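# Lift the weighted bar off its rack and hold it

## Task

Take hold of the weighted bar and raise the entire bar so that it sits at least three finger-widths above its height on the rack. Keep it gripped, motionless and touching nothing else at the end. Every motor of both hands must read something other than moving in hand_stopped_by when the scene ends, or the task counts as failed.

## Robot and tools

Robot: two arms, left_arm and right_arm, facing each other across a table. Each carries an identical five-finger right hand, so the hands are not mirrored and every hand number means the same thing on both.

Scene frame: the origin is on the table top halfway between the two arm bases. z = 0 is the table surface and +z is up. left_arm's base is on the +y side. The names left and right do not refer to image sides. Reported positions are in metres, orientations are quaternions (w, x, y, z), and velocities are in m/s and rad/s. Reported hand positions can be a little off, more so at long reach.

Hand point and its axes: a point fixed to the palm, 0.05 m in front of it, where the index pad would meet the thumb tip in a pinch. +z runs along the straightened fingers, which extend 0.06 to 0.07 m past the point. +y points out of the palm. +x runs across the palm away from the thumb. A wrist bracket on the little-finger side sticks out 0.03 m beyond the point along +y and 0.11 m across, and it can collide with things. For a wrap grip, turn the thumb fully in front of the palm before the hand reaches the object. The hand then closes around items 0.035 to 0.08 m thick, which sit against the palm slightly toward the wrist from the hand point.

Row layout (used by both execute_actions and move): exactly 28 numbers, each between -1 and 1, always for both arms even when only one moves. Order: left dx, dy, dz, rx, ry, rz, then left little, ring, middle, index, thumb_bend, thumb_turn, force_limit, speed, then the same 14 for the right arm.
- dx..rz are an offset, not a pose. They are measured from the hand point's pose at the start of the action, along the hand point's own axes. 1.0 equals 0.6 m of translation or 180 degrees of rotation. rx, ry, rz together form one rotation vector. Within an action every row is measured from that same start pose, not from the row before it.
- Finger targets are absolute positions: +1 is straight/open and -1 is fully curled. thumb_bend: +1 straight, -1 fully bent. thumb_turn: +1 beside the palm, -1 in front of it. A pinch is roughly index -0.22, thumb_bend -0.75, thumb_turn -0.57.
- force_limit maps linearly from about 0 N at -1 to 10 N at +1 at the fingertip (15 N for the two thumb motors). It applies only to closing motors.
- speed maps linearly from almost zero at -1 to full at +1. At full speed a finger travels its full range in 0.6 s.
- No hand value means keep as is. To leave a hand alone, resend the last eight hand numbers it executed. If none have been sent yet, send its hand_measured values, then hand_force_limit and hand_speed.

execute_actions(actions): a list of actions. Each action holds up to 15 rows, and each row lasts one 1/30 s step. A short action repeats its last row until 15 steps have passed. An empty list simply returns the current state and images. For a call's first action, the offset starts from the last pose reported in this scene. Each step, the commanded pose is clipped to within 100 mm and 16 degrees of the measured pose. Arm motion trails commands by about 0.17 s, and the arm stops at its last clipped pose, so long moves need several actions.

move(target, speed, stop_force, blocking): target is one 28-number row whose arm offsets count from the last reported pose. Both hand points travel in straight lines and arrive together, taking 0.5 to 10 s; anything longer is cut off at 10 s. speed is in m/s, from 0.002 to 0.5 (default 0.25), and rotation is capped at twice that value in rad/s. The paths ignore obstacles and the other arm. stop_force (9 to 40 N, shared by both arms, allowed only after 0.2 s of scene time) ends an arm's path once its wrist sensor sees that much extra push opposing the motion. The hand then backs off two steps and holds. Use it only with slow, non-rotating moves, and omit it when lifting away from something you press on. blocking=false returns after 0.5 s; then call wait or stop before sending anything new. It cannot be combined with stop_force. The move line reports the ending (done, off_target, moving, held, contact, fault), the limits that acted (paced means the pose was clipped, held means steps were blocked), and each hand point's distance from its target.

wait(seconds): 0 to 10 s, holding the last commands. stop(): brakes a running move. zoom_image(camera, region): enlarges a region [x0, y0, x1, y1] of at most 504x504 pixels from cam_low (672x504), cam_left_wrist or cam_right_wrist (504x504 each). show_instructions(): shows the reference image pages. finished_scene(scene): ends the current scene by number; this is final.

Reading results: the state line gives each arm's pose and velocities. Hand target lines give the pose the controller is heading for. Wrist force and torque are in the end-effector axes and include offset and noise (offsets up to about 4 N, noise up to 2.4 N); each axis saturates near 50 N, and no reading at the start is normal. hand_measured, hand_stopped_by (moving, target, force, stalled, fault) and hand_load_n each list six motors in the same order as the sent hand numbers. A dropped grip shows as loads close to 0. A motor moves only when its target changes by at least 0.01. It then locks on arrival or when it reaches force_limit. If blocked, it reads moving until its travel time runs out, then reads stalled. To grip harder, raise force_limit and command further closed; to loosen, command more open. For a gentle grip, close at speed -0.9 or lower. Pose unreachable lines mean the clearance check altered the command.

Avoid: going much past a contact with these stiff arms; contact torque at joint limits (142 N m for shoulder and elbow, 26.6 N m for wrists, held weight included) or 150 N of outside force stops the arm for 10 s. Do not let the arms strike or press on each other anywhere. Do not drop the bar or knock anything off the table. Watch for MOTOR HOT (70 °C) before a brake stop at 85 °C. At the end, make sure no hand motor still reads moving.

Each tool is called after ">>>" as name([rows], argument=value, ...), one row to a line, values as JSON.

Reference images:

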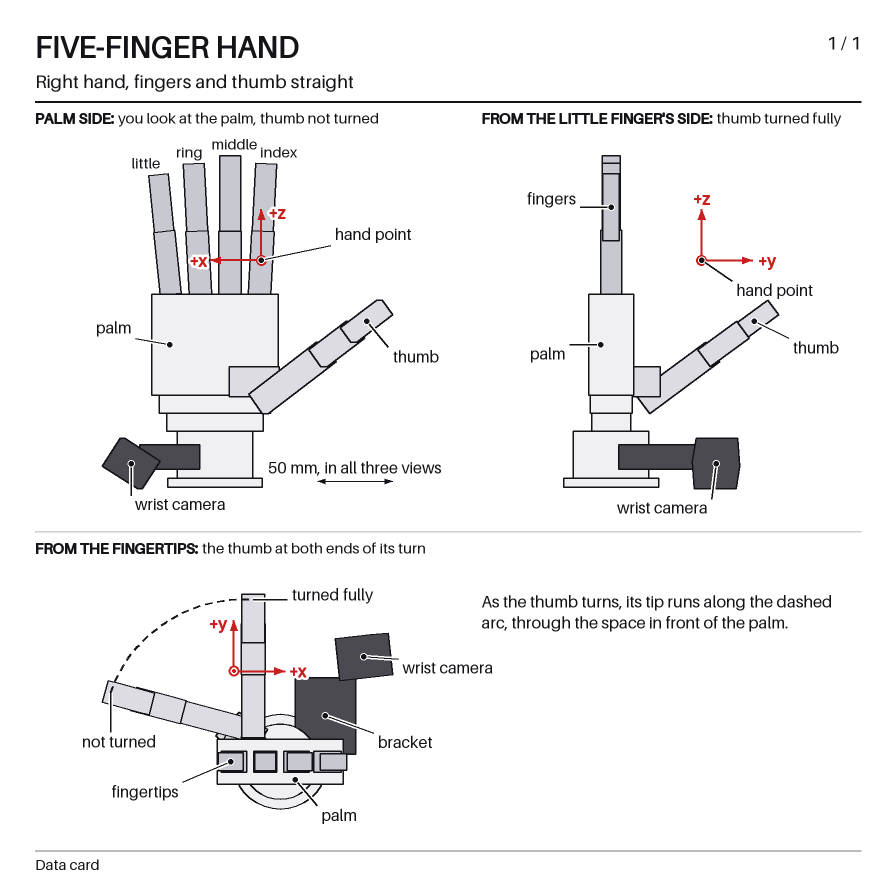

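## Session

>>> execute_actions(actions=[])

Scene clock: 0.00 s.
left_arm: end_effector_position=(+0.3087, +0.4697, +0.4847) hand_measured=(+1.000, +1.000, +1.000, +1.000, +1.000, +1.000) hand_load_n=(+0.0, +0.0, +0.0, +0.0, +0.0, +0.0) hand_stopped_by=(target, target, target, target, target, target) hand_force_limit=0.00 hand_speed=-0.80 end_effector_quat_wxyz=(+0.021, +0.361, +0.932, -0.019) end_effector_velocity=(+0.000, -0.000, +0.000) end_effector_angular_velocity=(-0.001, -0.002, -0.001) | right_arm: end_effector_position=(+0.0980, -0.2355, +0.4786) hand_measured=(+1.000, +1.000, +1.000, +1.000, +1.000, +1.000) hand_load_n=(+0.0, +0.0, +0.0, +0.0, +0.0, +0.0) hand_stopped_by=(target, target, target, target, target, target) hand_force_limit=0.00 hand_speed=-0.80 end_effector_quat_wxyz=(+0.017, -0.401, +0.916, +0.014) end_effector_velocity=(+0.000, +0.000, +0.000) end_effector_angular_velocity=(+0.001, -0.001, -0.001)
Joint positions: left_arm=[ 0.569 -1.726  1.313  1.926  1.574 -1.873] | right_arm=[-1.17  -1.74   1.351  1.923  1.547 -1.859]
Joint velocities: left_arm=[-0.001 -0.    -0.    -0.001 -0.001  0.   ] | right_arm=[-0.001 -0.    -0.001 -0.    -0.    -0.   ]
Motor temperatures (°C, as the motors report them): left_arm=[23 21 21 24 32 28] | right_arm=[18 23 23 30 26 25]
Wrist force (N, on the end effector, along its own x y z axes, offset not removed): no reading
Wrist torque (N m, same axes, about the end effector's origin, offset not removed): no reading
Hand target (left_arm): +0.309, +0.470, +0.485; +0.021, +0.361, +0.932, -0.019
Hand target (right_arm): +0.098, -0.235, +0.479; +0.017, -0.401, +0.916, +0.014

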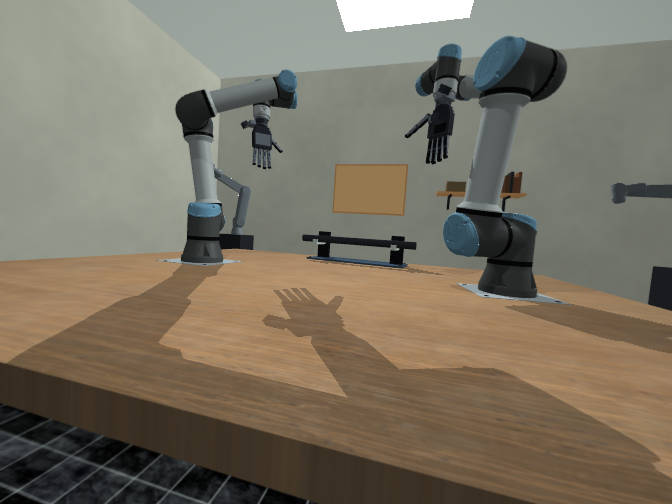

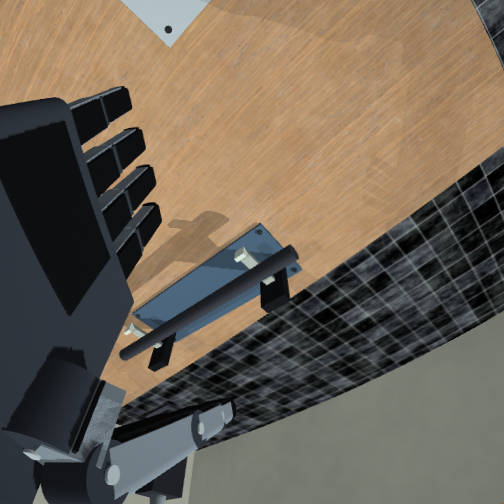

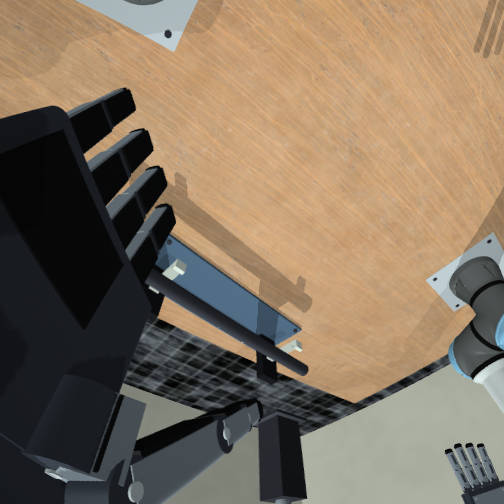

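>>> move(target=[-0.5,-0.15,0.3,0,0,0, 1,1,1,1,1,-1,0.5,0.5, -0.6,-0.1,0.3,0,0,0, 1,1,1,1,1,-1,0.5,0.5])

Scene clock: 47.50 s.
left_arm: end_effector_position=(+0.4740, +0.1922, +0.3236) hand_measured=(+1.000, +1.000, +1.000, +1.000, +1.000, -1.000) hand_load_n=(+0.0, +0.0, +0.0, +0.0, +0.0, +0.0) hand_stopped_by=(target, target, target, target, target, target) hand_force_limit=0.50 hand_speed=0.50 end_effector_quat_wxyz=(+0.022, +0.361, +0.932, -0.019) end_effector_velocity=(+0.001, -0.001, -0.000) end_effector_angular_velocity=(+0.001, +0.001, +0.000) | right_arm: end_effector_position=(+0.3894, -0.0051, +0.3135) hand_measured=(+1.000, +1.000, +1.000, +1.000, +1.000, -1.000) hand_load_n=(+0.0, +0.0, +0.0, +0.0, +0.0, +0.0) hand_stopped_by=(target, target, target, target, target, target) hand_force_limit=0.50 hand_speed=0.50 end_effector_quat_wxyz=(+0.017, -0.401, +0.916, +0.014) end_effector_velocity=(+0.002, +0.002, -0.000) end_effector_angular_velocity=(-0.006, +0.003, +0.002)
Joint positions: left_arm=[ 0.573 -1.001  0.852  1.662  1.575 -1.868] | right_arm=[-1.085 -0.813  0.571  1.774  1.55  -1.773]
Joint velocities: left_arm=[ 0.001  0.007 -0.01   0.005  0.     0.001] | right_arm=[ 0.002  0.021 -0.035  0.021  0.003 -0.   ]
Motor temperatures (°C, as the motors report them): left_arm=[23 21 21 24 32 28] | right_arm=[18 23 24 30 26 25]
Wrist force (N, on the end effector, along its own x y z axes, offset not removed): left_arm=[-0.7 0.4 3.7] | right_arm=[-0.6 0.4 0.0]
Wrist torque (N m, same axes, about the end effector's origin, offset not removed): left_arm=[-0.23 -0.10 -0.23] | right_arm=[0.14 -0.13 0.09]
Hand target (left_arm): +0.474, +0.192, +0.324; +0.021, +0.361, +0.932, -0.019
Hand target (right_arm): +0.390, -0.005, +0.313; +0.017, -0.401, +0.916, +0.014
Off the commanded pose (left_arm): 0.001 m, 0 deg.
Off the commanded pose (right_arm): 0.001 m, 0 deg.
move: done

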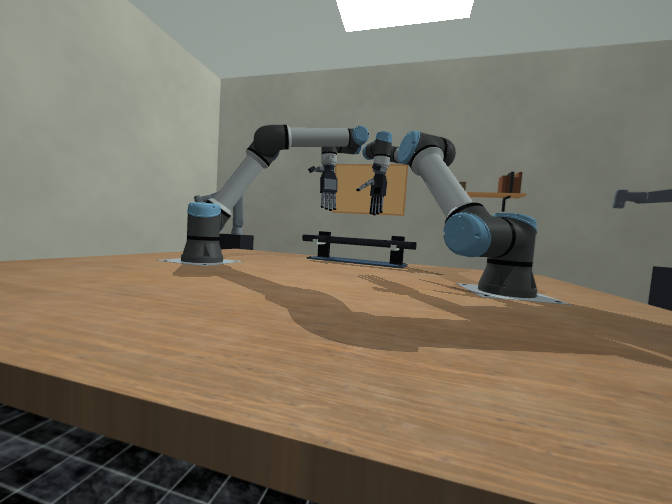

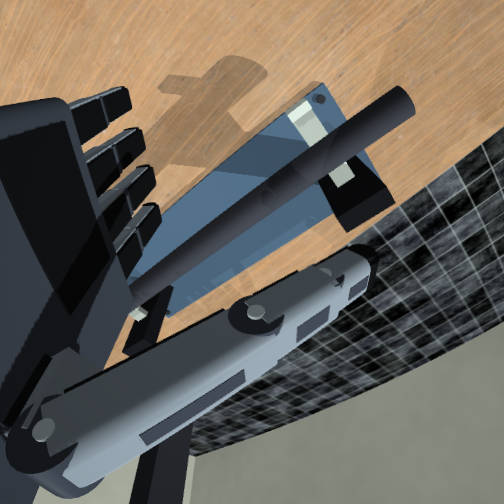

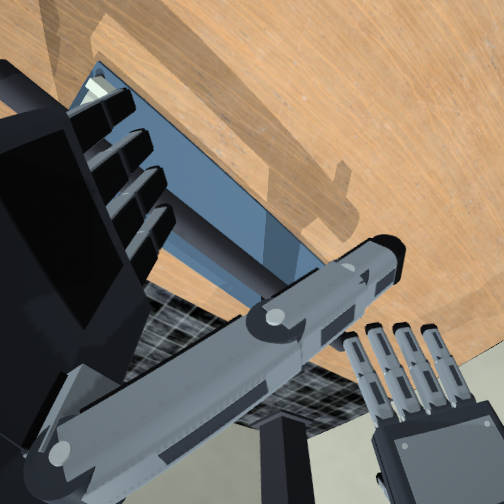

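>>> move(target=[0,0,0,0.243,-0.55,-0.55, 1,1,1,1,1,-1,0.5,0.5, 0,0,0,0.475,-0.186,-0.186, 1,1,1,1,1,-1,0.5,0.5], speed=0.5)

Scene clock: 70.67 s.
left_arm: end_effector_position=(+0.4744, +0.1919, +0.3235) hand_measured=(+1.000, +1.000, +1.000, +1.000, +1.000, -1.000) hand_load_n=(+0.0, +0.0, +0.0, +0.0, +0.0, +0.0) hand_stopped_by=(target, target, target, target, target, target) hand_force_limit=0.50 hand_speed=0.50 end_effector_quat_wxyz=(+0.493, -0.505, +0.481, -0.520) end_effector_velocity=(-0.000, +0.000, +0.000) end_effector_angular_velocity=(+0.001, +0.000, -0.000) | right_arm: end_effector_position=(+0.3886, -0.0058, +0.3136) hand_measured=(+1.000, +1.000, +1.000, +1.000, +1.000, -1.000) hand_load_n=(+0.0, +0.0, +0.0, +0.0, +0.0, +0.0) hand_stopped_by=(target, target, target, target, target, target) hand_force_limit=0.50 hand_speed=0.50 end_effector_quat_wxyz=(+0.403, -0.480, +0.627, -0.462) end_effector_velocity=(+0.001, -0.000, -0.000) end_effector_angular_velocity=(-0.030, -0.077, +0.022)
Joint positions: left_arm=[ 0.195 -1.51   1.794 -0.457  0.161 -3.023] | right_arm=[-0.64  -1.076  1.149  0.636  2.75  -2.407]
Joint velocities: left_arm=[-0.    -0.    -0.     0.001  0.     0.   ] | right_arm=[ 0.013 -0.043  0.083 -0.215  0.047 -0.178]
Motor temperatures (°C, as the motors report them): left_arm=[23 21 21 24 32 28] | right_arm=[18 23 24 30 26 25]
Wrist force (N, on the end effector, along its own x y z axes, offset not removed): left_arm=[0.0 0.2 2.3] | right_arm=[-2.3 0.3 1.5]
Wrist torque (N m, same axes, about the end effector's origin, offset not removed): left_arm=[-0.19 -0.03 0.05] | right_arm=[-0.07 0.27 0.02]
Hand target (left_arm): +0.474, +0.192, +0.324; +0.493, -0.505, +0.481, -0.520
Hand target (right_arm): +0.389, -0.006, +0.314; +0.407, -0.480, +0.623, -0.466
Off the commanded pose (left_arm): 0.001 m, 0 deg.
Off the commanded pose (right_arm): 0.001 m, 20 deg; orientation clipped at the last step of the last action.
move: moving (right_arm; no rest 5 s after the path's end); limits=paced,held; held on 13 of 233 steps (right_arm)
pose unreachable (right arm): on one or more control steps of this call, first in action 0 (counted from 0), this arm could not follow its commanded pose, so it was not sent that pose on those steps. It may still have moved: this result reports where it is.
cause: the commanded pose would bring a part of the arm too close to another arm (a part of this arm just beyond joint 4 (wrist 1) and a part of the other arm just beyond its joint 4 (wrist 1)).

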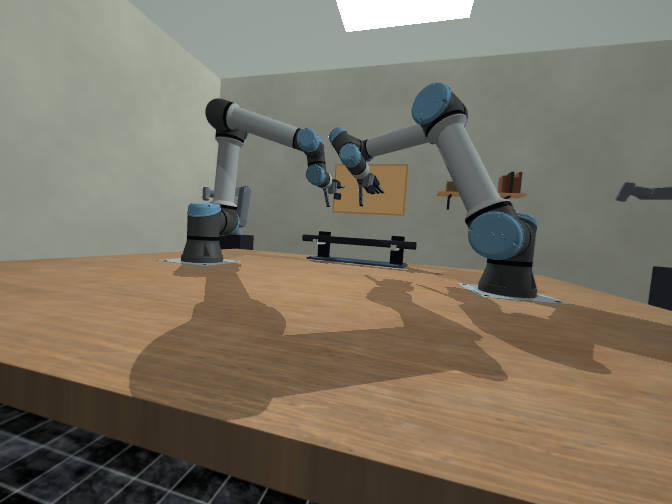

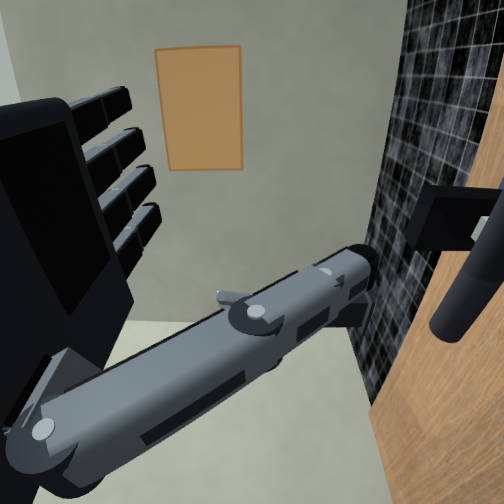

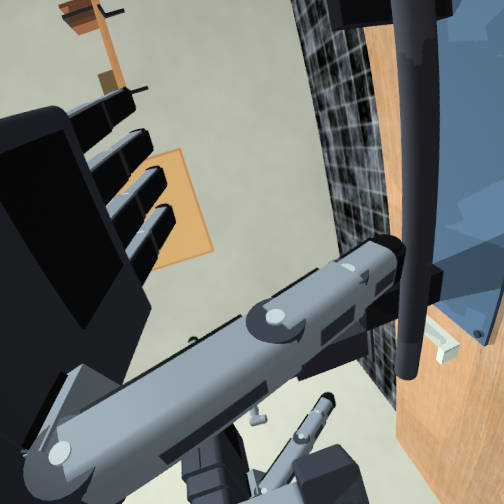

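>>> move(target=[-0.083,0,0,0,0,0, 1,1,1,1,1,-1,0.5,0.5, 0.133,0,0,0.0774,-0.066,-0.028, 1,1,1,1,1,-1,0.5,0.5])

Scene clock: 85.30 s.
left_arm: end_effector_position=(+0.4746, +0.2414, +0.3209) hand_measured=(+1.000, +1.000, +1.000, +1.000, +1.000, -1.000) hand_load_n=(+0.0, +0.0, +0.0, +0.0, +0.0, +0.0) hand_stopped_by=(target, target, target, target, target, target) hand_force_limit=0.50 hand_speed=0.50 end_effector_quat_wxyz=(+0.493, -0.505, +0.481, -0.520) end_effector_velocity=(-0.001, +0.001, +0.000) end_effector_angular_velocity=(+0.001, -0.000, -0.003) | right_arm: end_effector_position=(+0.3716, -0.0832, +0.3085) hand_measured=(+1.000, +1.000, +1.000, +1.000, +1.000, -1.000) hand_load_n=(+0.0, +0.0, +0.0, +0.0, +0.0, +0.0) hand_stopped_by=(target, target, target, target, target, target) hand_force_limit=0.50 hand_speed=0.50 end_effector_quat_wxyz=(+0.500, -0.500, +0.500, -0.499) end_effector_velocity=(-0.001, -0.002, +0.001) end_effector_angular_velocity=(-0.001, -0.005, +0.004)
Joint positions: left_arm=[ 0.216 -1.611  1.903 -0.443  0.182 -3.044] | right_arm=[-0.704 -1.514  1.82  -0.305  2.575 -3.139]
Joint velocities: left_arm=[-0.002 -0.004  0.004 -0.002  0.001  0.003] | right_arm=[-0.003 -0.01   0.013 -0.012 -0.007 -0.009]
Motor temperatures (°C, as the motors report them): left_arm=[23 21 21 24 32 28] | right_arm=[18 23 24 31 26 25]
Wrist force (N, on the end effector, along its own x y z axes, offset not removed): left_arm=[-0.8 -0.3 2.2] | right_arm=[0.8 1.3 1.2]
Wrist torque (N m, same axes, about the end effector's origin, offset not removed): left_arm=[-0.26 -0.04 -0.13] | right_arm=[0.12 -0.18 0.04]
Hand target (left_arm): +0.475, +0.242, +0.321; +0.493, -0.505, +0.481, -0.520
Hand target (right_arm): +0.372, -0.084, +0.309; +0.500, -0.500, +0.500, -0.500
Off the commanded pose (left_arm): 0.000 m, 0 deg.
Off the commanded pose (right_arm): 0.000 m, 0 deg.
move: done

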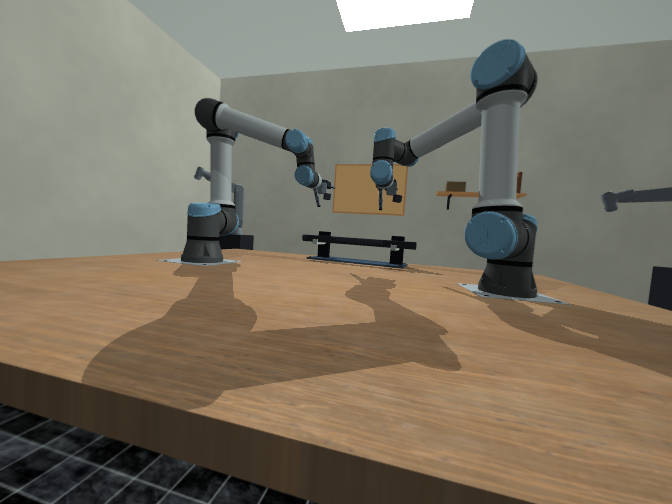

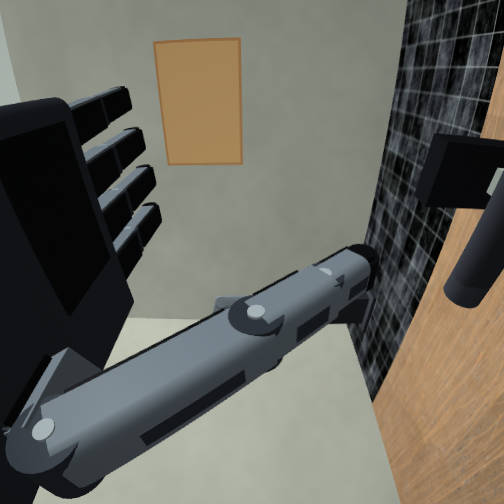

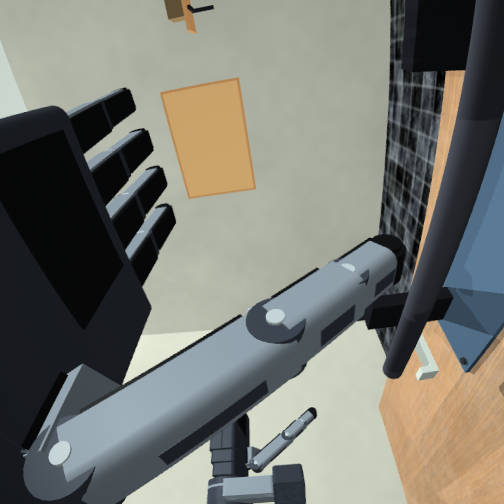

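>>> move(target=[0.135,0.2,0,0,0,0, 1,1,1,1,1,-1,0.5,0.5, -0.17,0.18,0.1,0,0,0, 1,1,1,1,1,-1,0.5,0.5])

Scene clock: 95.53 s.
left_arm: end_effector_position=(+0.4775, +0.1547, +0.2056) hand_measured=(+1.000, +1.000, +1.000, +1.000, +1.000, -1.000) hand_load_n=(+0.0, +0.0, +0.0, +0.0, +0.0, +0.0) hand_stopped_by=(target, target, target, target, target, target) hand_force_limit=0.50 hand_speed=0.50 end_effector_quat_wxyz=(+0.492, -0.505, +0.482, -0.520) end_effector_velocity=(+0.001, -0.001, -0.002) end_effector_angular_velocity=(-0.000, -0.007, +0.002) | right_arm: end_effector_position=(+0.4314, +0.0188, +0.2009) hand_measured=(+1.000, +1.000, +1.000, +1.000, +1.000, -1.000) hand_load_n=(+0.0, +0.0, +0.0, +0.0, +0.0, +0.0) hand_stopped_by=(target, target, target, target, target, target) hand_force_limit=0.50 hand_speed=0.50 end_effector_quat_wxyz=(+0.500, -0.500, +0.500, -0.499) end_effector_velocity=(+0.002, +0.002, -0.002) end_effector_angular_velocity=(-0.001, +0.000, -0.001)
Joint positions: left_arm=[ 0.189 -1.308  1.885 -0.745  0.155 -3.026] | right_arm=[-0.695 -1.15   1.653 -0.502  2.583 -3.139]
Joint velocities: left_arm=[ 0.001  0.001  0.012 -0.057 -0.     0.044] | right_arm=[-0.001  0.007 -0.006 -0.001  0.    -0.   ]
Motor temperatures (°C, as the motors report them): left_arm=[23 21 21 24 32 28] | right_arm=[18 23 24 31 26 25]
Wrist force (N, on the end effector, along its own x y z axes, offset not removed): left_arm=[-0.6 1.3 2.1] | right_arm=[-3.2 -0.2 -0.8]
Wrist torque (N m, same axes, about the end effector's origin, offset not removed): left_arm=[0.01 -0.02 -0.04] | right_arm=[0.09 0.45 -0.04]
Hand target (left_arm): +0.478, +0.154, +0.205; +0.493, -0.505, +0.481, -0.520
Hand target (right_arm): +0.432, +0.019, +0.201; +0.500, -0.500, +0.500, -0.499
Off the commanded pose (left_arm): 0.000 m, 0 deg.
Off the commanded pose (right_arm): 0.000 m, 0 deg.
move: done

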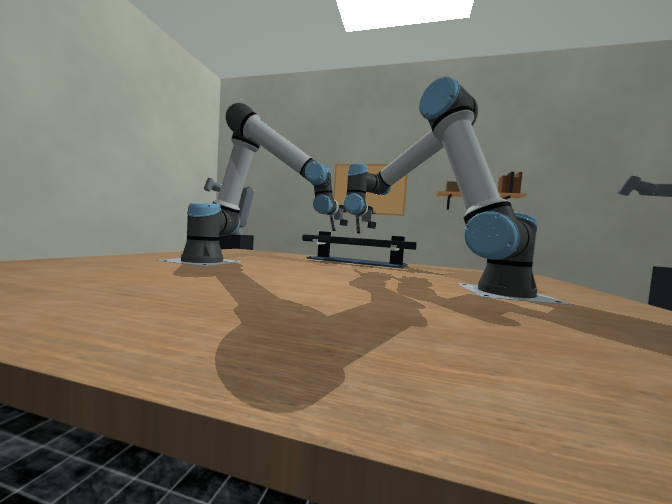

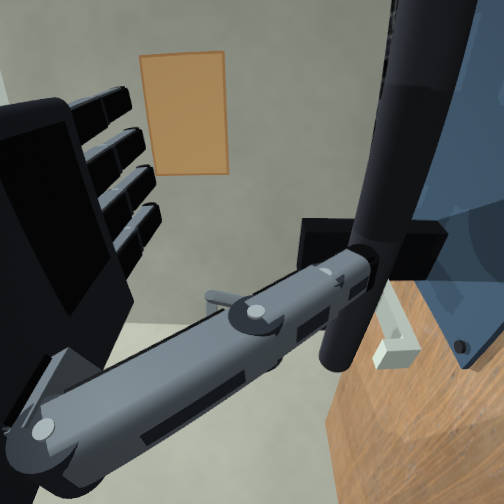

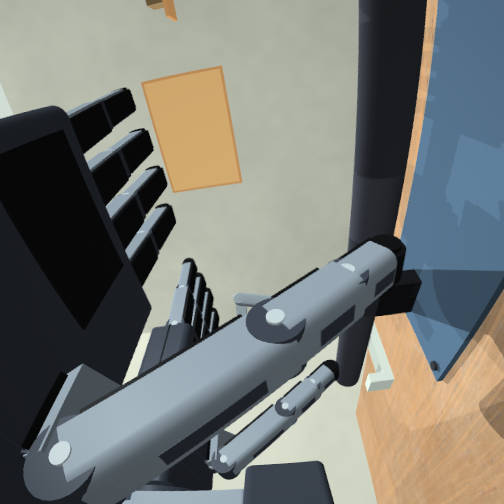

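>>> move(target=[0,0.14,0,0,0,0, 1,1,1,1,1,-1,0.5,0.5, 0,0.14,0.05,0,0,0, 1,1,1,1,1,-1,0.5,0.5], speed=0.1, stop_force=10)

Scene clock: 101.53 s.
left_arm: end_effector_position=(+0.4797, +0.1505, +0.1222) hand_measured=(+1.000, +1.000, +1.000, +1.000, +1.000, -1.000) hand_load_n=(+0.0, +0.0, +0.0, +0.0, +0.0, +0.0) hand_stopped_by=(target, target, target, target, target, target) hand_force_limit=0.50 hand_speed=0.50 end_effector_quat_wxyz=(+0.492, -0.505, +0.482, -0.520) end_effector_velocity=(+0.000, -0.000, -0.003) end_effector_angular_velocity=(+0.001, -0.004, -0.000) | right_arm: end_effector_position=(+0.4613, +0.0190, +0.1172) hand_measured=(+1.000, +1.000, +1.000, +1.000, +1.000, -1.000) hand_load_n=(+0.0, +0.0, +0.0, +0.0, +0.0, +0.0) hand_stopped_by=(target, target, target, target, target, target) hand_force_limit=0.50 hand_speed=0.50 end_effector_quat_wxyz=(+0.500, -0.500, +0.500, -0.499) end_effector_velocity=(+0.002, +0.000, -0.001) end_effector_angular_velocity=(+0.002, -0.001, -0.001)
Joint positions: left_arm=[ 0.192 -1.166  1.951 -0.944  0.159 -3.035] | right_arm=[-0.743 -1.019  1.7   -0.68   2.535 -3.139]
Joint velocities: left_arm=[-0.     0.003  0.01  -0.04   0.     0.027] | right_arm=[-0.002  0.004 -0.001 -0.006 -0.001 -0.   ]
Motor temperatures (°C, as the motors report them): left_arm=[23 21 21 24 32 28] | right_arm=[18 23 24 31 26 25]
Wrist force (N, on the end effector, along its own x y z axes, offset not removed): left_arm=[-0.6 -0.1 2.3] | right_arm=[-2.7 1.7 -1.6]
Wrist torque (N m, same axes, about the end effector's origin, offset not removed): left_arm=[-0.21 0.02 -0.06] | right_arm=[0.42 0.35 -0.06]
Hand target (left_arm): +0.480, +0.150, +0.122; +0.492, -0.505, +0.482, -0.520
Hand target (right_arm): +0.461, +0.019, +0.117; +0.500, -0.500, +0.500, -0.499
Off the commanded pose (left_arm): 0.000 m, 0 deg.
Off the commanded pose (right_arm): 0.000 m, 0 deg.
move: done

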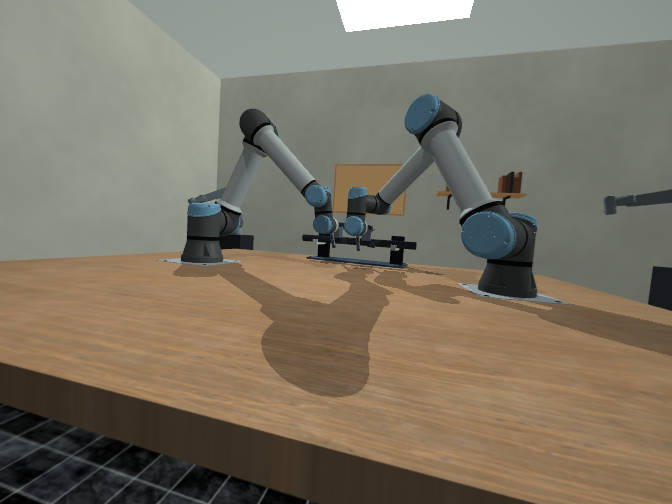

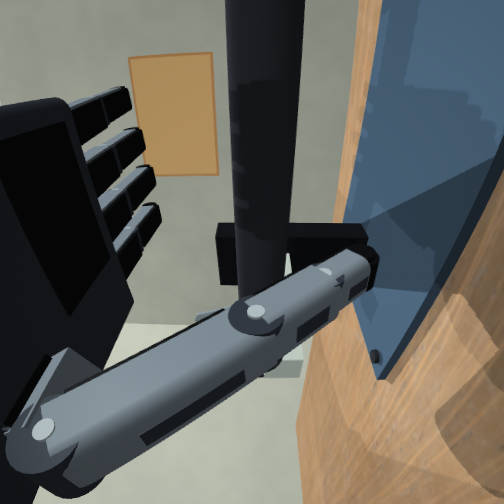

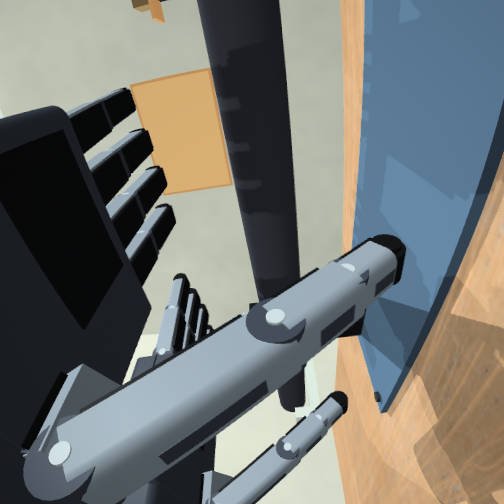

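>>> execute_actions([
  [[0,-0.1,0,0,0,0, 1,1,1,1,1,-1,0.5,0.5, 0,-0.1,0,0,0,0, 1,1,1,1,1,-1,0.5,0.5]],
  [[0,0,0.115,0,0,0, 1,1,1,1,1,-1,0.5,0.5, 0,0,0.115,0,0,0, 1,1,1,1,1,-1,0.5,0.5]],
  [[0,0,0.03,0,0,0, 1,1,1,1,1,-1,0.5,0.5, 0,0,0.03,0,0,0, 1,1,1,1,1,-1,0.5,0.5]],
])

Scene clock: 109.37 s.
left_arm: end_effector_position=(+0.5609, +0.1541, +0.1820) hand_measured=(+1.000, +1.000, +1.000, +1.000, +1.000, -1.000) hand_load_n=(+0.0, +0.0, +0.0, +0.0, +0.0, +0.0) hand_stopped_by=(target, target, target, target, target, target) hand_force_limit=0.50 hand_speed=0.50 end_effector_quat_wxyz=(+0.495, -0.503, +0.479, -0.522) end_effector_velocity=(+0.005, -0.000, -0.000) end_effector_angular_velocity=(+0.001, +0.001, -0.001) | right_arm: end_effector_position=(+0.5447, +0.0182, +0.1753) hand_measured=(+1.000, +1.000, +1.000, +1.000, +1.000, -1.000) hand_load_n=(+0.0, +0.0, +0.0, +0.0, +0.0, +0.0) hand_stopped_by=(target, target, target, target, target, target) hand_force_limit=0.50 hand_speed=0.50 end_effector_quat_wxyz=(+0.501, -0.500, +0.500, -0.500) end_effector_velocity=(+0.004, +0.000, -0.000) end_effector_angular_velocity=(-0.001, +0.000, +0.000)
Joint positions: left_arm=[ 0.357 -1.176  1.774 -0.711  0.322 -3.086] | right_arm=[-0.864 -1.028  1.538 -0.512  2.414 -3.142]
Joint velocities: left_arm=[ 0.009  0.007 -0.011  0.011  0.009 -0.006] | right_arm=[-0.005  0.005 -0.007  0.003 -0.005 -0.   ]
Motor temperatures (°C, as the motors report them): left_arm=[23 21 21 24 32 28] | right_arm=[18 23 24 31 26 25]
Wrist force (N, on the end effector, along its own x y z axes, offset not removed): left_arm=[0.5 1.4 2.4] | right_arm=[-0.6 -1.7 -1.4]
Wrist torque (N m, same axes, about the end effector's origin, offset not removed): left_arm=[-0.08 -0.16 0.06] | right_arm=[-0.25 -0.07 -0.11]
Hand target (left_arm): +0.561, +0.154, +0.182; +0.495, -0.503, +0.479, -0.522
Hand target (right_arm): +0.545, +0.018, +0.175; +0.501, -0.500, +0.500, -0.500
Off the commanded pose (left_arm): 0.001 m, 0 deg.
Off the commanded pose (right_arm): 0.001 m, 0 deg.

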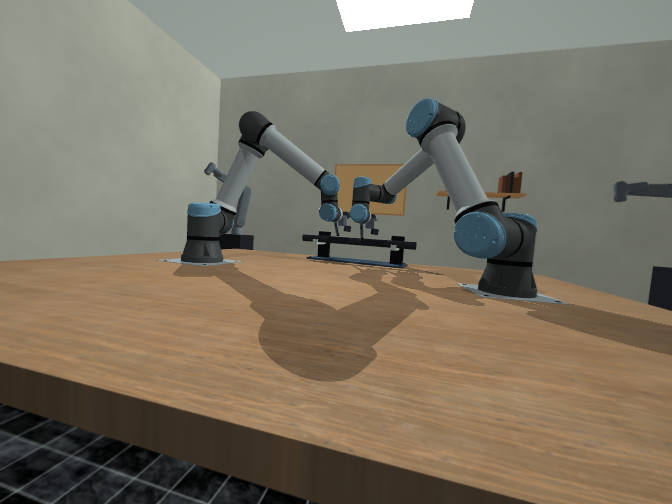

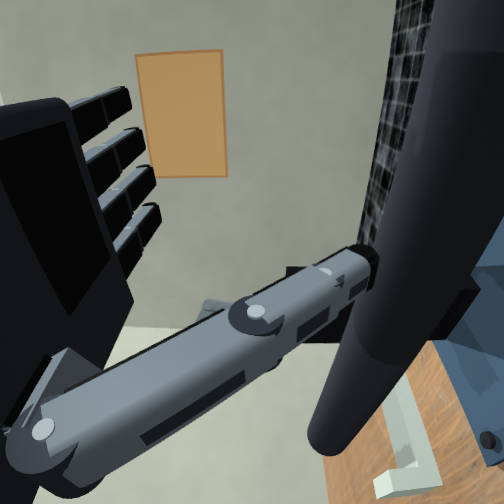

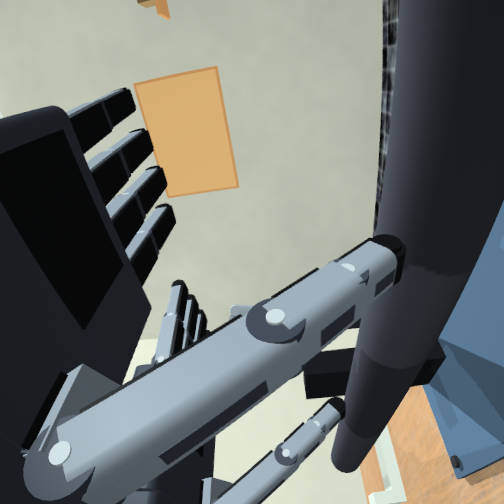

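Descend slowly with force stop.

>>> move(target=[0,0.16,0,0,0,0, 1,1,1,1,1,-1,0.5,0.5, 0,0.15,0,0,0,0, 1,1,1,1,1,-1,0.5,0.5], speed=0.04, stop_force=9)

Scene clock: 112.77 s.
left_arm: end_effector_position=(+0.5617, +0.1537, +0.1751) hand_measured=(+1.000, +1.000, +1.000, +1.000, +0.994, -1.000) hand_load_n=(+0.0, +0.0, +0.0, +0.0, -4.5, -1.0) hand_stopped_by=(target, target, target, target, target, target) hand_force_limit=0.50 hand_speed=0.50 end_effector_quat_wxyz=(+0.495, -0.503, +0.479, -0.522) end_effector_velocity=(-0.001, -0.001, +0.002) end_effector_angular_velocity=(-0.000, -0.000, -0.001) | right_arm: end_effector_position=(+0.5454, +0.0184, +0.1739) hand_measured=(+1.000, +1.000, +1.000, +1.000, +1.000, -1.000) hand_load_n=(+0.0, +0.0, +0.0, +0.0, +0.0, +0.0) hand_stopped_by=(target, target, target, target, target, target) hand_force_limit=0.50 hand_speed=0.50 end_effector_quat_wxyz=(+0.501, -0.499, +0.500, -0.500) end_effector_velocity=(-0.000, +0.000, +0.000) end_effector_angular_velocity=(+0.000, -0.000, +0.001)
Joint positions: left_arm=[ 0.359 -1.165  1.779 -0.724  0.323 -3.087] | right_arm=[-0.865 -1.025  1.538 -0.514  2.413 -3.142]
Joint velocities: left_arm=[-0.002 -0.003 -0.001  0.003 -0.     0.   ] | right_arm=[ 0.001 -0.    -0.     0.001  0.    -0.   ]
Motor temperatures (°C, as the motors report them): left_arm=[23 21 21 24 32 28] | right_arm=[18 23 24 31 26 25]
Wrist force (N, on the end effector, along its own x y z axes, offset not removed): left_arm=[1.1 -7.6 2.1] | right_arm=[-2.6 0.1 -5.4]
Wrist torque (N m, same axes, about the end effector's origin, offset not removed): left_arm=[-0.54 -0.29 -0.08] | right_arm=[0.29 0.37 -0.12]
Hand target (left_arm): +0.562, +0.154, +0.175; +0.495, -0.503, +0.479, -0.522
Hand target (right_arm): +0.545, +0.018, +0.174; +0.501, -0.499, +0.500, -0.500
Off the commanded pose (left_arm): 0.089 m, 0 deg.
Off the commanded pose (right_arm): 0.089 m, 0 deg.
move: contact (left_arm, right_arm)

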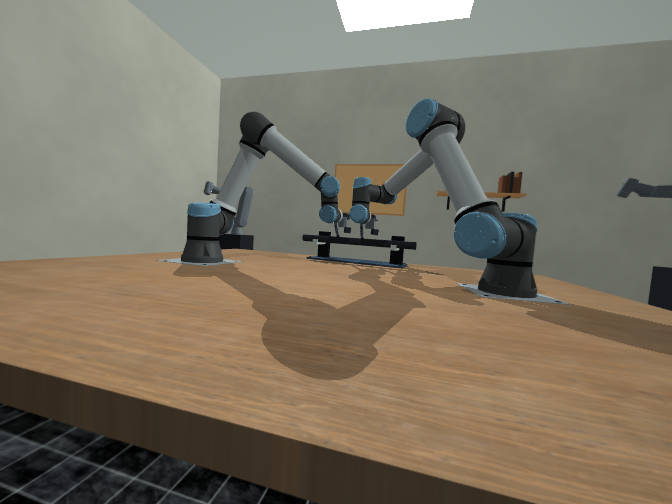

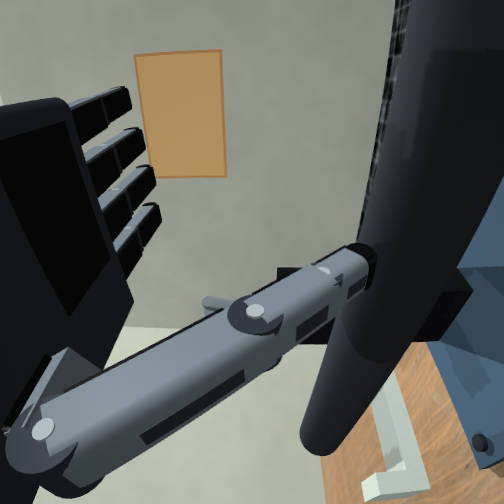

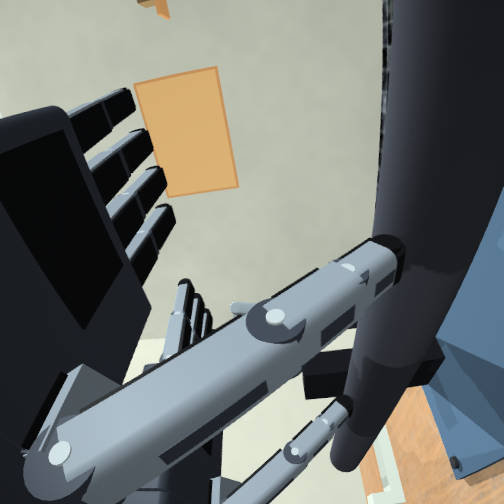

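>>> execute_actions([
  [[0,-0.02,0,0,0,0, 1,1,1,1,1,-1,0.5,0.5, 0,-0.02,0,0,0,0, 1,1,1,1,1,-1,0.5,0.5]],
  [[0,0,0.07,0,0,0, 1,1,1,1,1,-1,0.5,0.5, 0,0,0.07,0,0,0, 1,1,1,1,1,-1,0.5,0.5]],
])

>>> move(target=[0,0.17,0,0,0,0, 1,1,1,1,1,-1,0.5,0.5, 0,0.17,0,0,0,0, 1,1,1,1,1,-1,0.5,0.5], speed=0.04, stop_force=9)

Scene clock: 123.47 s.
left_arm: end_effector_position=(+0.6014, +0.1546, +0.1882) hand_measured=(+1.000, +1.000, +1.000, +1.000, +1.000, -1.000) hand_load_n=(+0.0, +0.0, +0.0, +0.0, +0.0, +0.0) hand_stopped_by=(target, target, target, target, target, target) hand_force_limit=0.50 hand_speed=0.50 end_effector_quat_wxyz=(+0.495, -0.503, +0.479, -0.522) end_effector_velocity=(+0.014, -0.001, -0.001) end_effector_angular_velocity=(+0.001, +0.007, +0.001) | right_arm: end_effector_position=(+0.5857, +0.0181, +0.1856) hand_measured=(+1.000, +1.000, +1.000, +1.000, +1.000, -1.000) hand_load_n=(+0.0, +0.0, +0.0, +0.0, +0.0, +0.0) hand_stopped_by=(target, target, target, target, target, target) hand_force_limit=0.50 hand_speed=0.50 end_effector_quat_wxyz=(+0.501, -0.499, +0.500, -0.500) end_effector_velocity=(+0.013, +0.001, -0.001) end_effector_angular_velocity=(-0.000, +0.003, -0.001)
Joint positions: left_arm=[ 0.432 -1.133  1.69  -0.651  0.396 -3.106] | right_arm=[-0.917 -0.995  1.455 -0.462  2.361 -3.142]
Joint velocities: left_arm=[ 0.025  0.024 -0.042  0.042  0.023 -0.022] | right_arm=[-0.014  0.019 -0.031  0.016 -0.013  0.003]
Motor temperatures (°C, as the motors report them): left_arm=[23 21 21 24 32 28] | right_arm=[18 23 24 31 26 25]
Wrist force (N, on the end effector, along its own x y z axes, offset not removed): left_arm=[-0.3 0.4 3.2] | right_arm=[-1.6 -1.1 -1.0]
Wrist torque (N m, same axes, about the end effector's origin, offset not removed): left_arm=[-0.21 -0.09 -0.16] | right_arm=[-0.10 0.29 -0.12]
Hand target (left_arm): +0.603, +0.154, +0.188; +0.495, -0.503, +0.479, -0.522
Hand target (right_arm): +0.587, +0.018, +0.186; +0.501, -0.499, +0.500, -0.500
Off the commanded pose (left_arm): 0.002 m, 0 deg.
Off the commanded pose (right_arm): 0.002 m, 0 deg.

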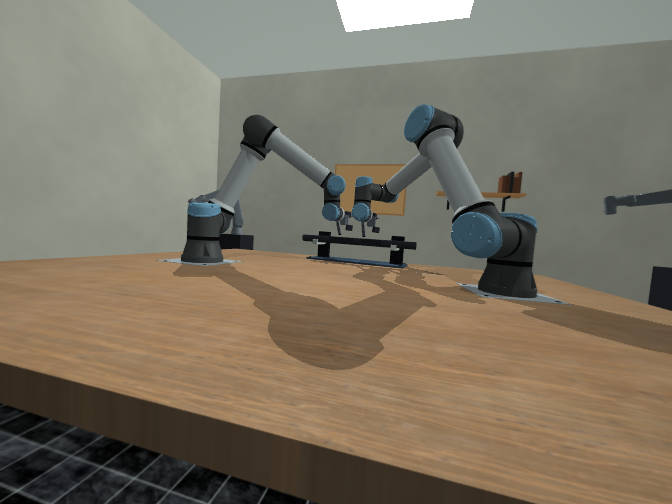

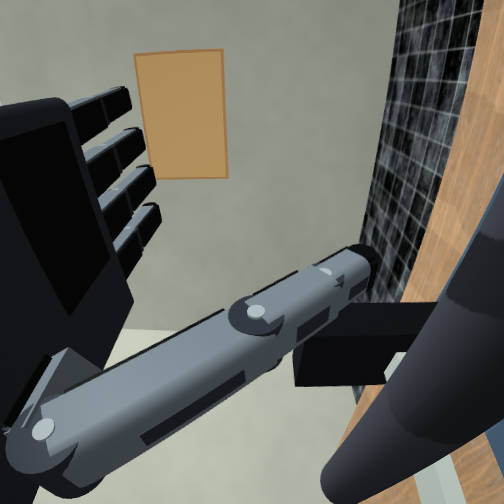

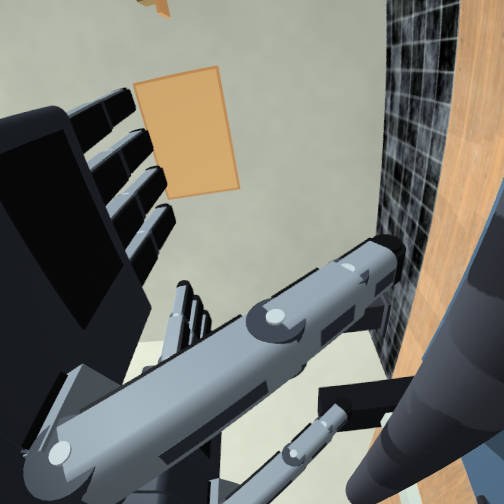

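Scene clock: 124.93 s.
left_arm: end_effector_position=(+0.6025, +0.1531, +0.1563) hand_measured=(+1.000, +1.000, +1.000, +1.000, +0.998, -1.000) hand_load_n=(+0.0, +0.0, +0.0, +0.0, -1.5, -1.5) hand_stopped_by=(target, target, target, target, target, target) hand_force_limit=0.50 hand_speed=0.50 end_effector_quat_wxyz=(+0.495, -0.503, +0.479, -0.522) end_effector_velocity=(-0.001, -0.000, +0.002) end_effector_angular_velocity=(+0.001, +0.001, +0.000) | right_arm: end_effector_position=(+0.5857, +0.0181, +0.1565) hand_measured=(+1.000, +1.000, +1.000, +1.000, +0.992, -1.000) hand_load_n=(+0.0, +0.0, +0.0, +0.0, -6.5, -0.5) hand_stopped_by=(target, target, target, target, target, target) hand_force_limit=0.50 hand_speed=0.50 end_effector_quat_wxyz=(+0.501, -0.499, +0.500, -0.500) end_effector_velocity=(+0.001, +0.000, +0.002) end_effector_angular_velocity=(+0.002, -0.001, -0.000)
Joint positions: left_arm=[ 0.433 -1.087  1.715 -0.72   0.397 -3.107] | right_arm=[-0.917 -0.963  1.484 -0.523  2.362 -3.141]
Joint velocities: left_arm=[-0.001 -0.004 -0.002  0.008 -0.001 -0.   ] | right_arm=[-0.001 -0.002 -0.002  0.003 -0.     0.001]
Motor temperatures (°C, as the motors report them): left_arm=[23 21 21 24 32 28] | right_arm=[18 24 24 31 26 25]
Wrist force (N, on the end effector, along its own x y z axes, offset not removed): left_arm=[-0.8 -1.0 5.3] | right_arm=[-1.3 -7.9 0.7]
Wrist torque (N m, same axes, about the end effector's origin, offset not removed): left_arm=[-0.30 0.08 -0.18] | right_arm=[0.23 0.15 0.09]
Hand target (left_arm): +0.602, +0.153, +0.157; +0.495, -0.503, +0.479, -0.522
Hand target (right_arm): +0.586, +0.018, +0.157; +0.501, -0.499, +0.500, -0.500
Off the commanded pose (left_arm): 0.070 m, 0 deg.
Off the commanded pose (right_arm): 0.073 m, 0 deg.
move: contact (left_arm, right_arm)

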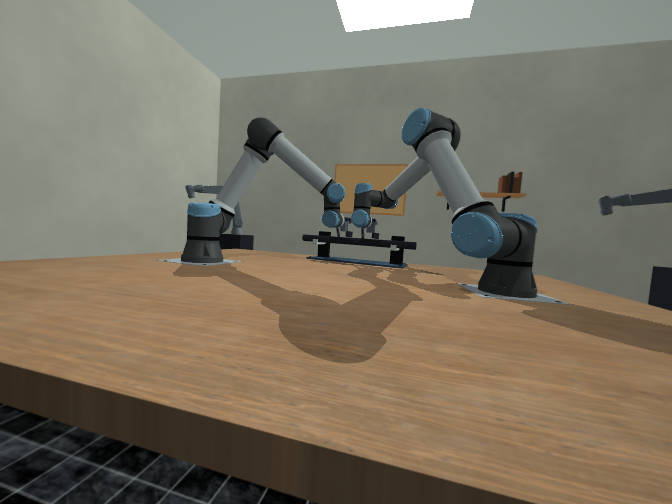

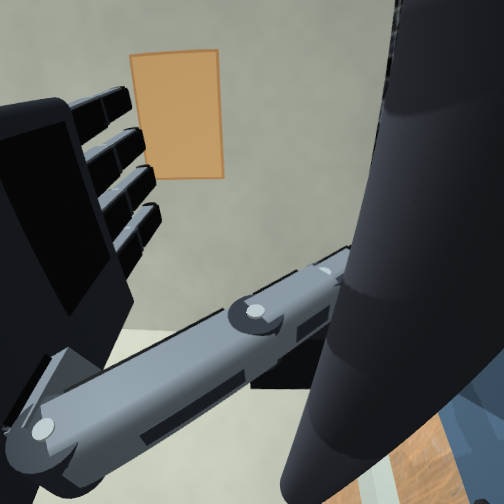

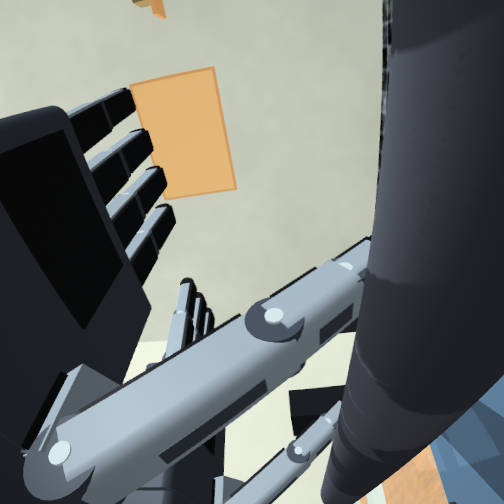

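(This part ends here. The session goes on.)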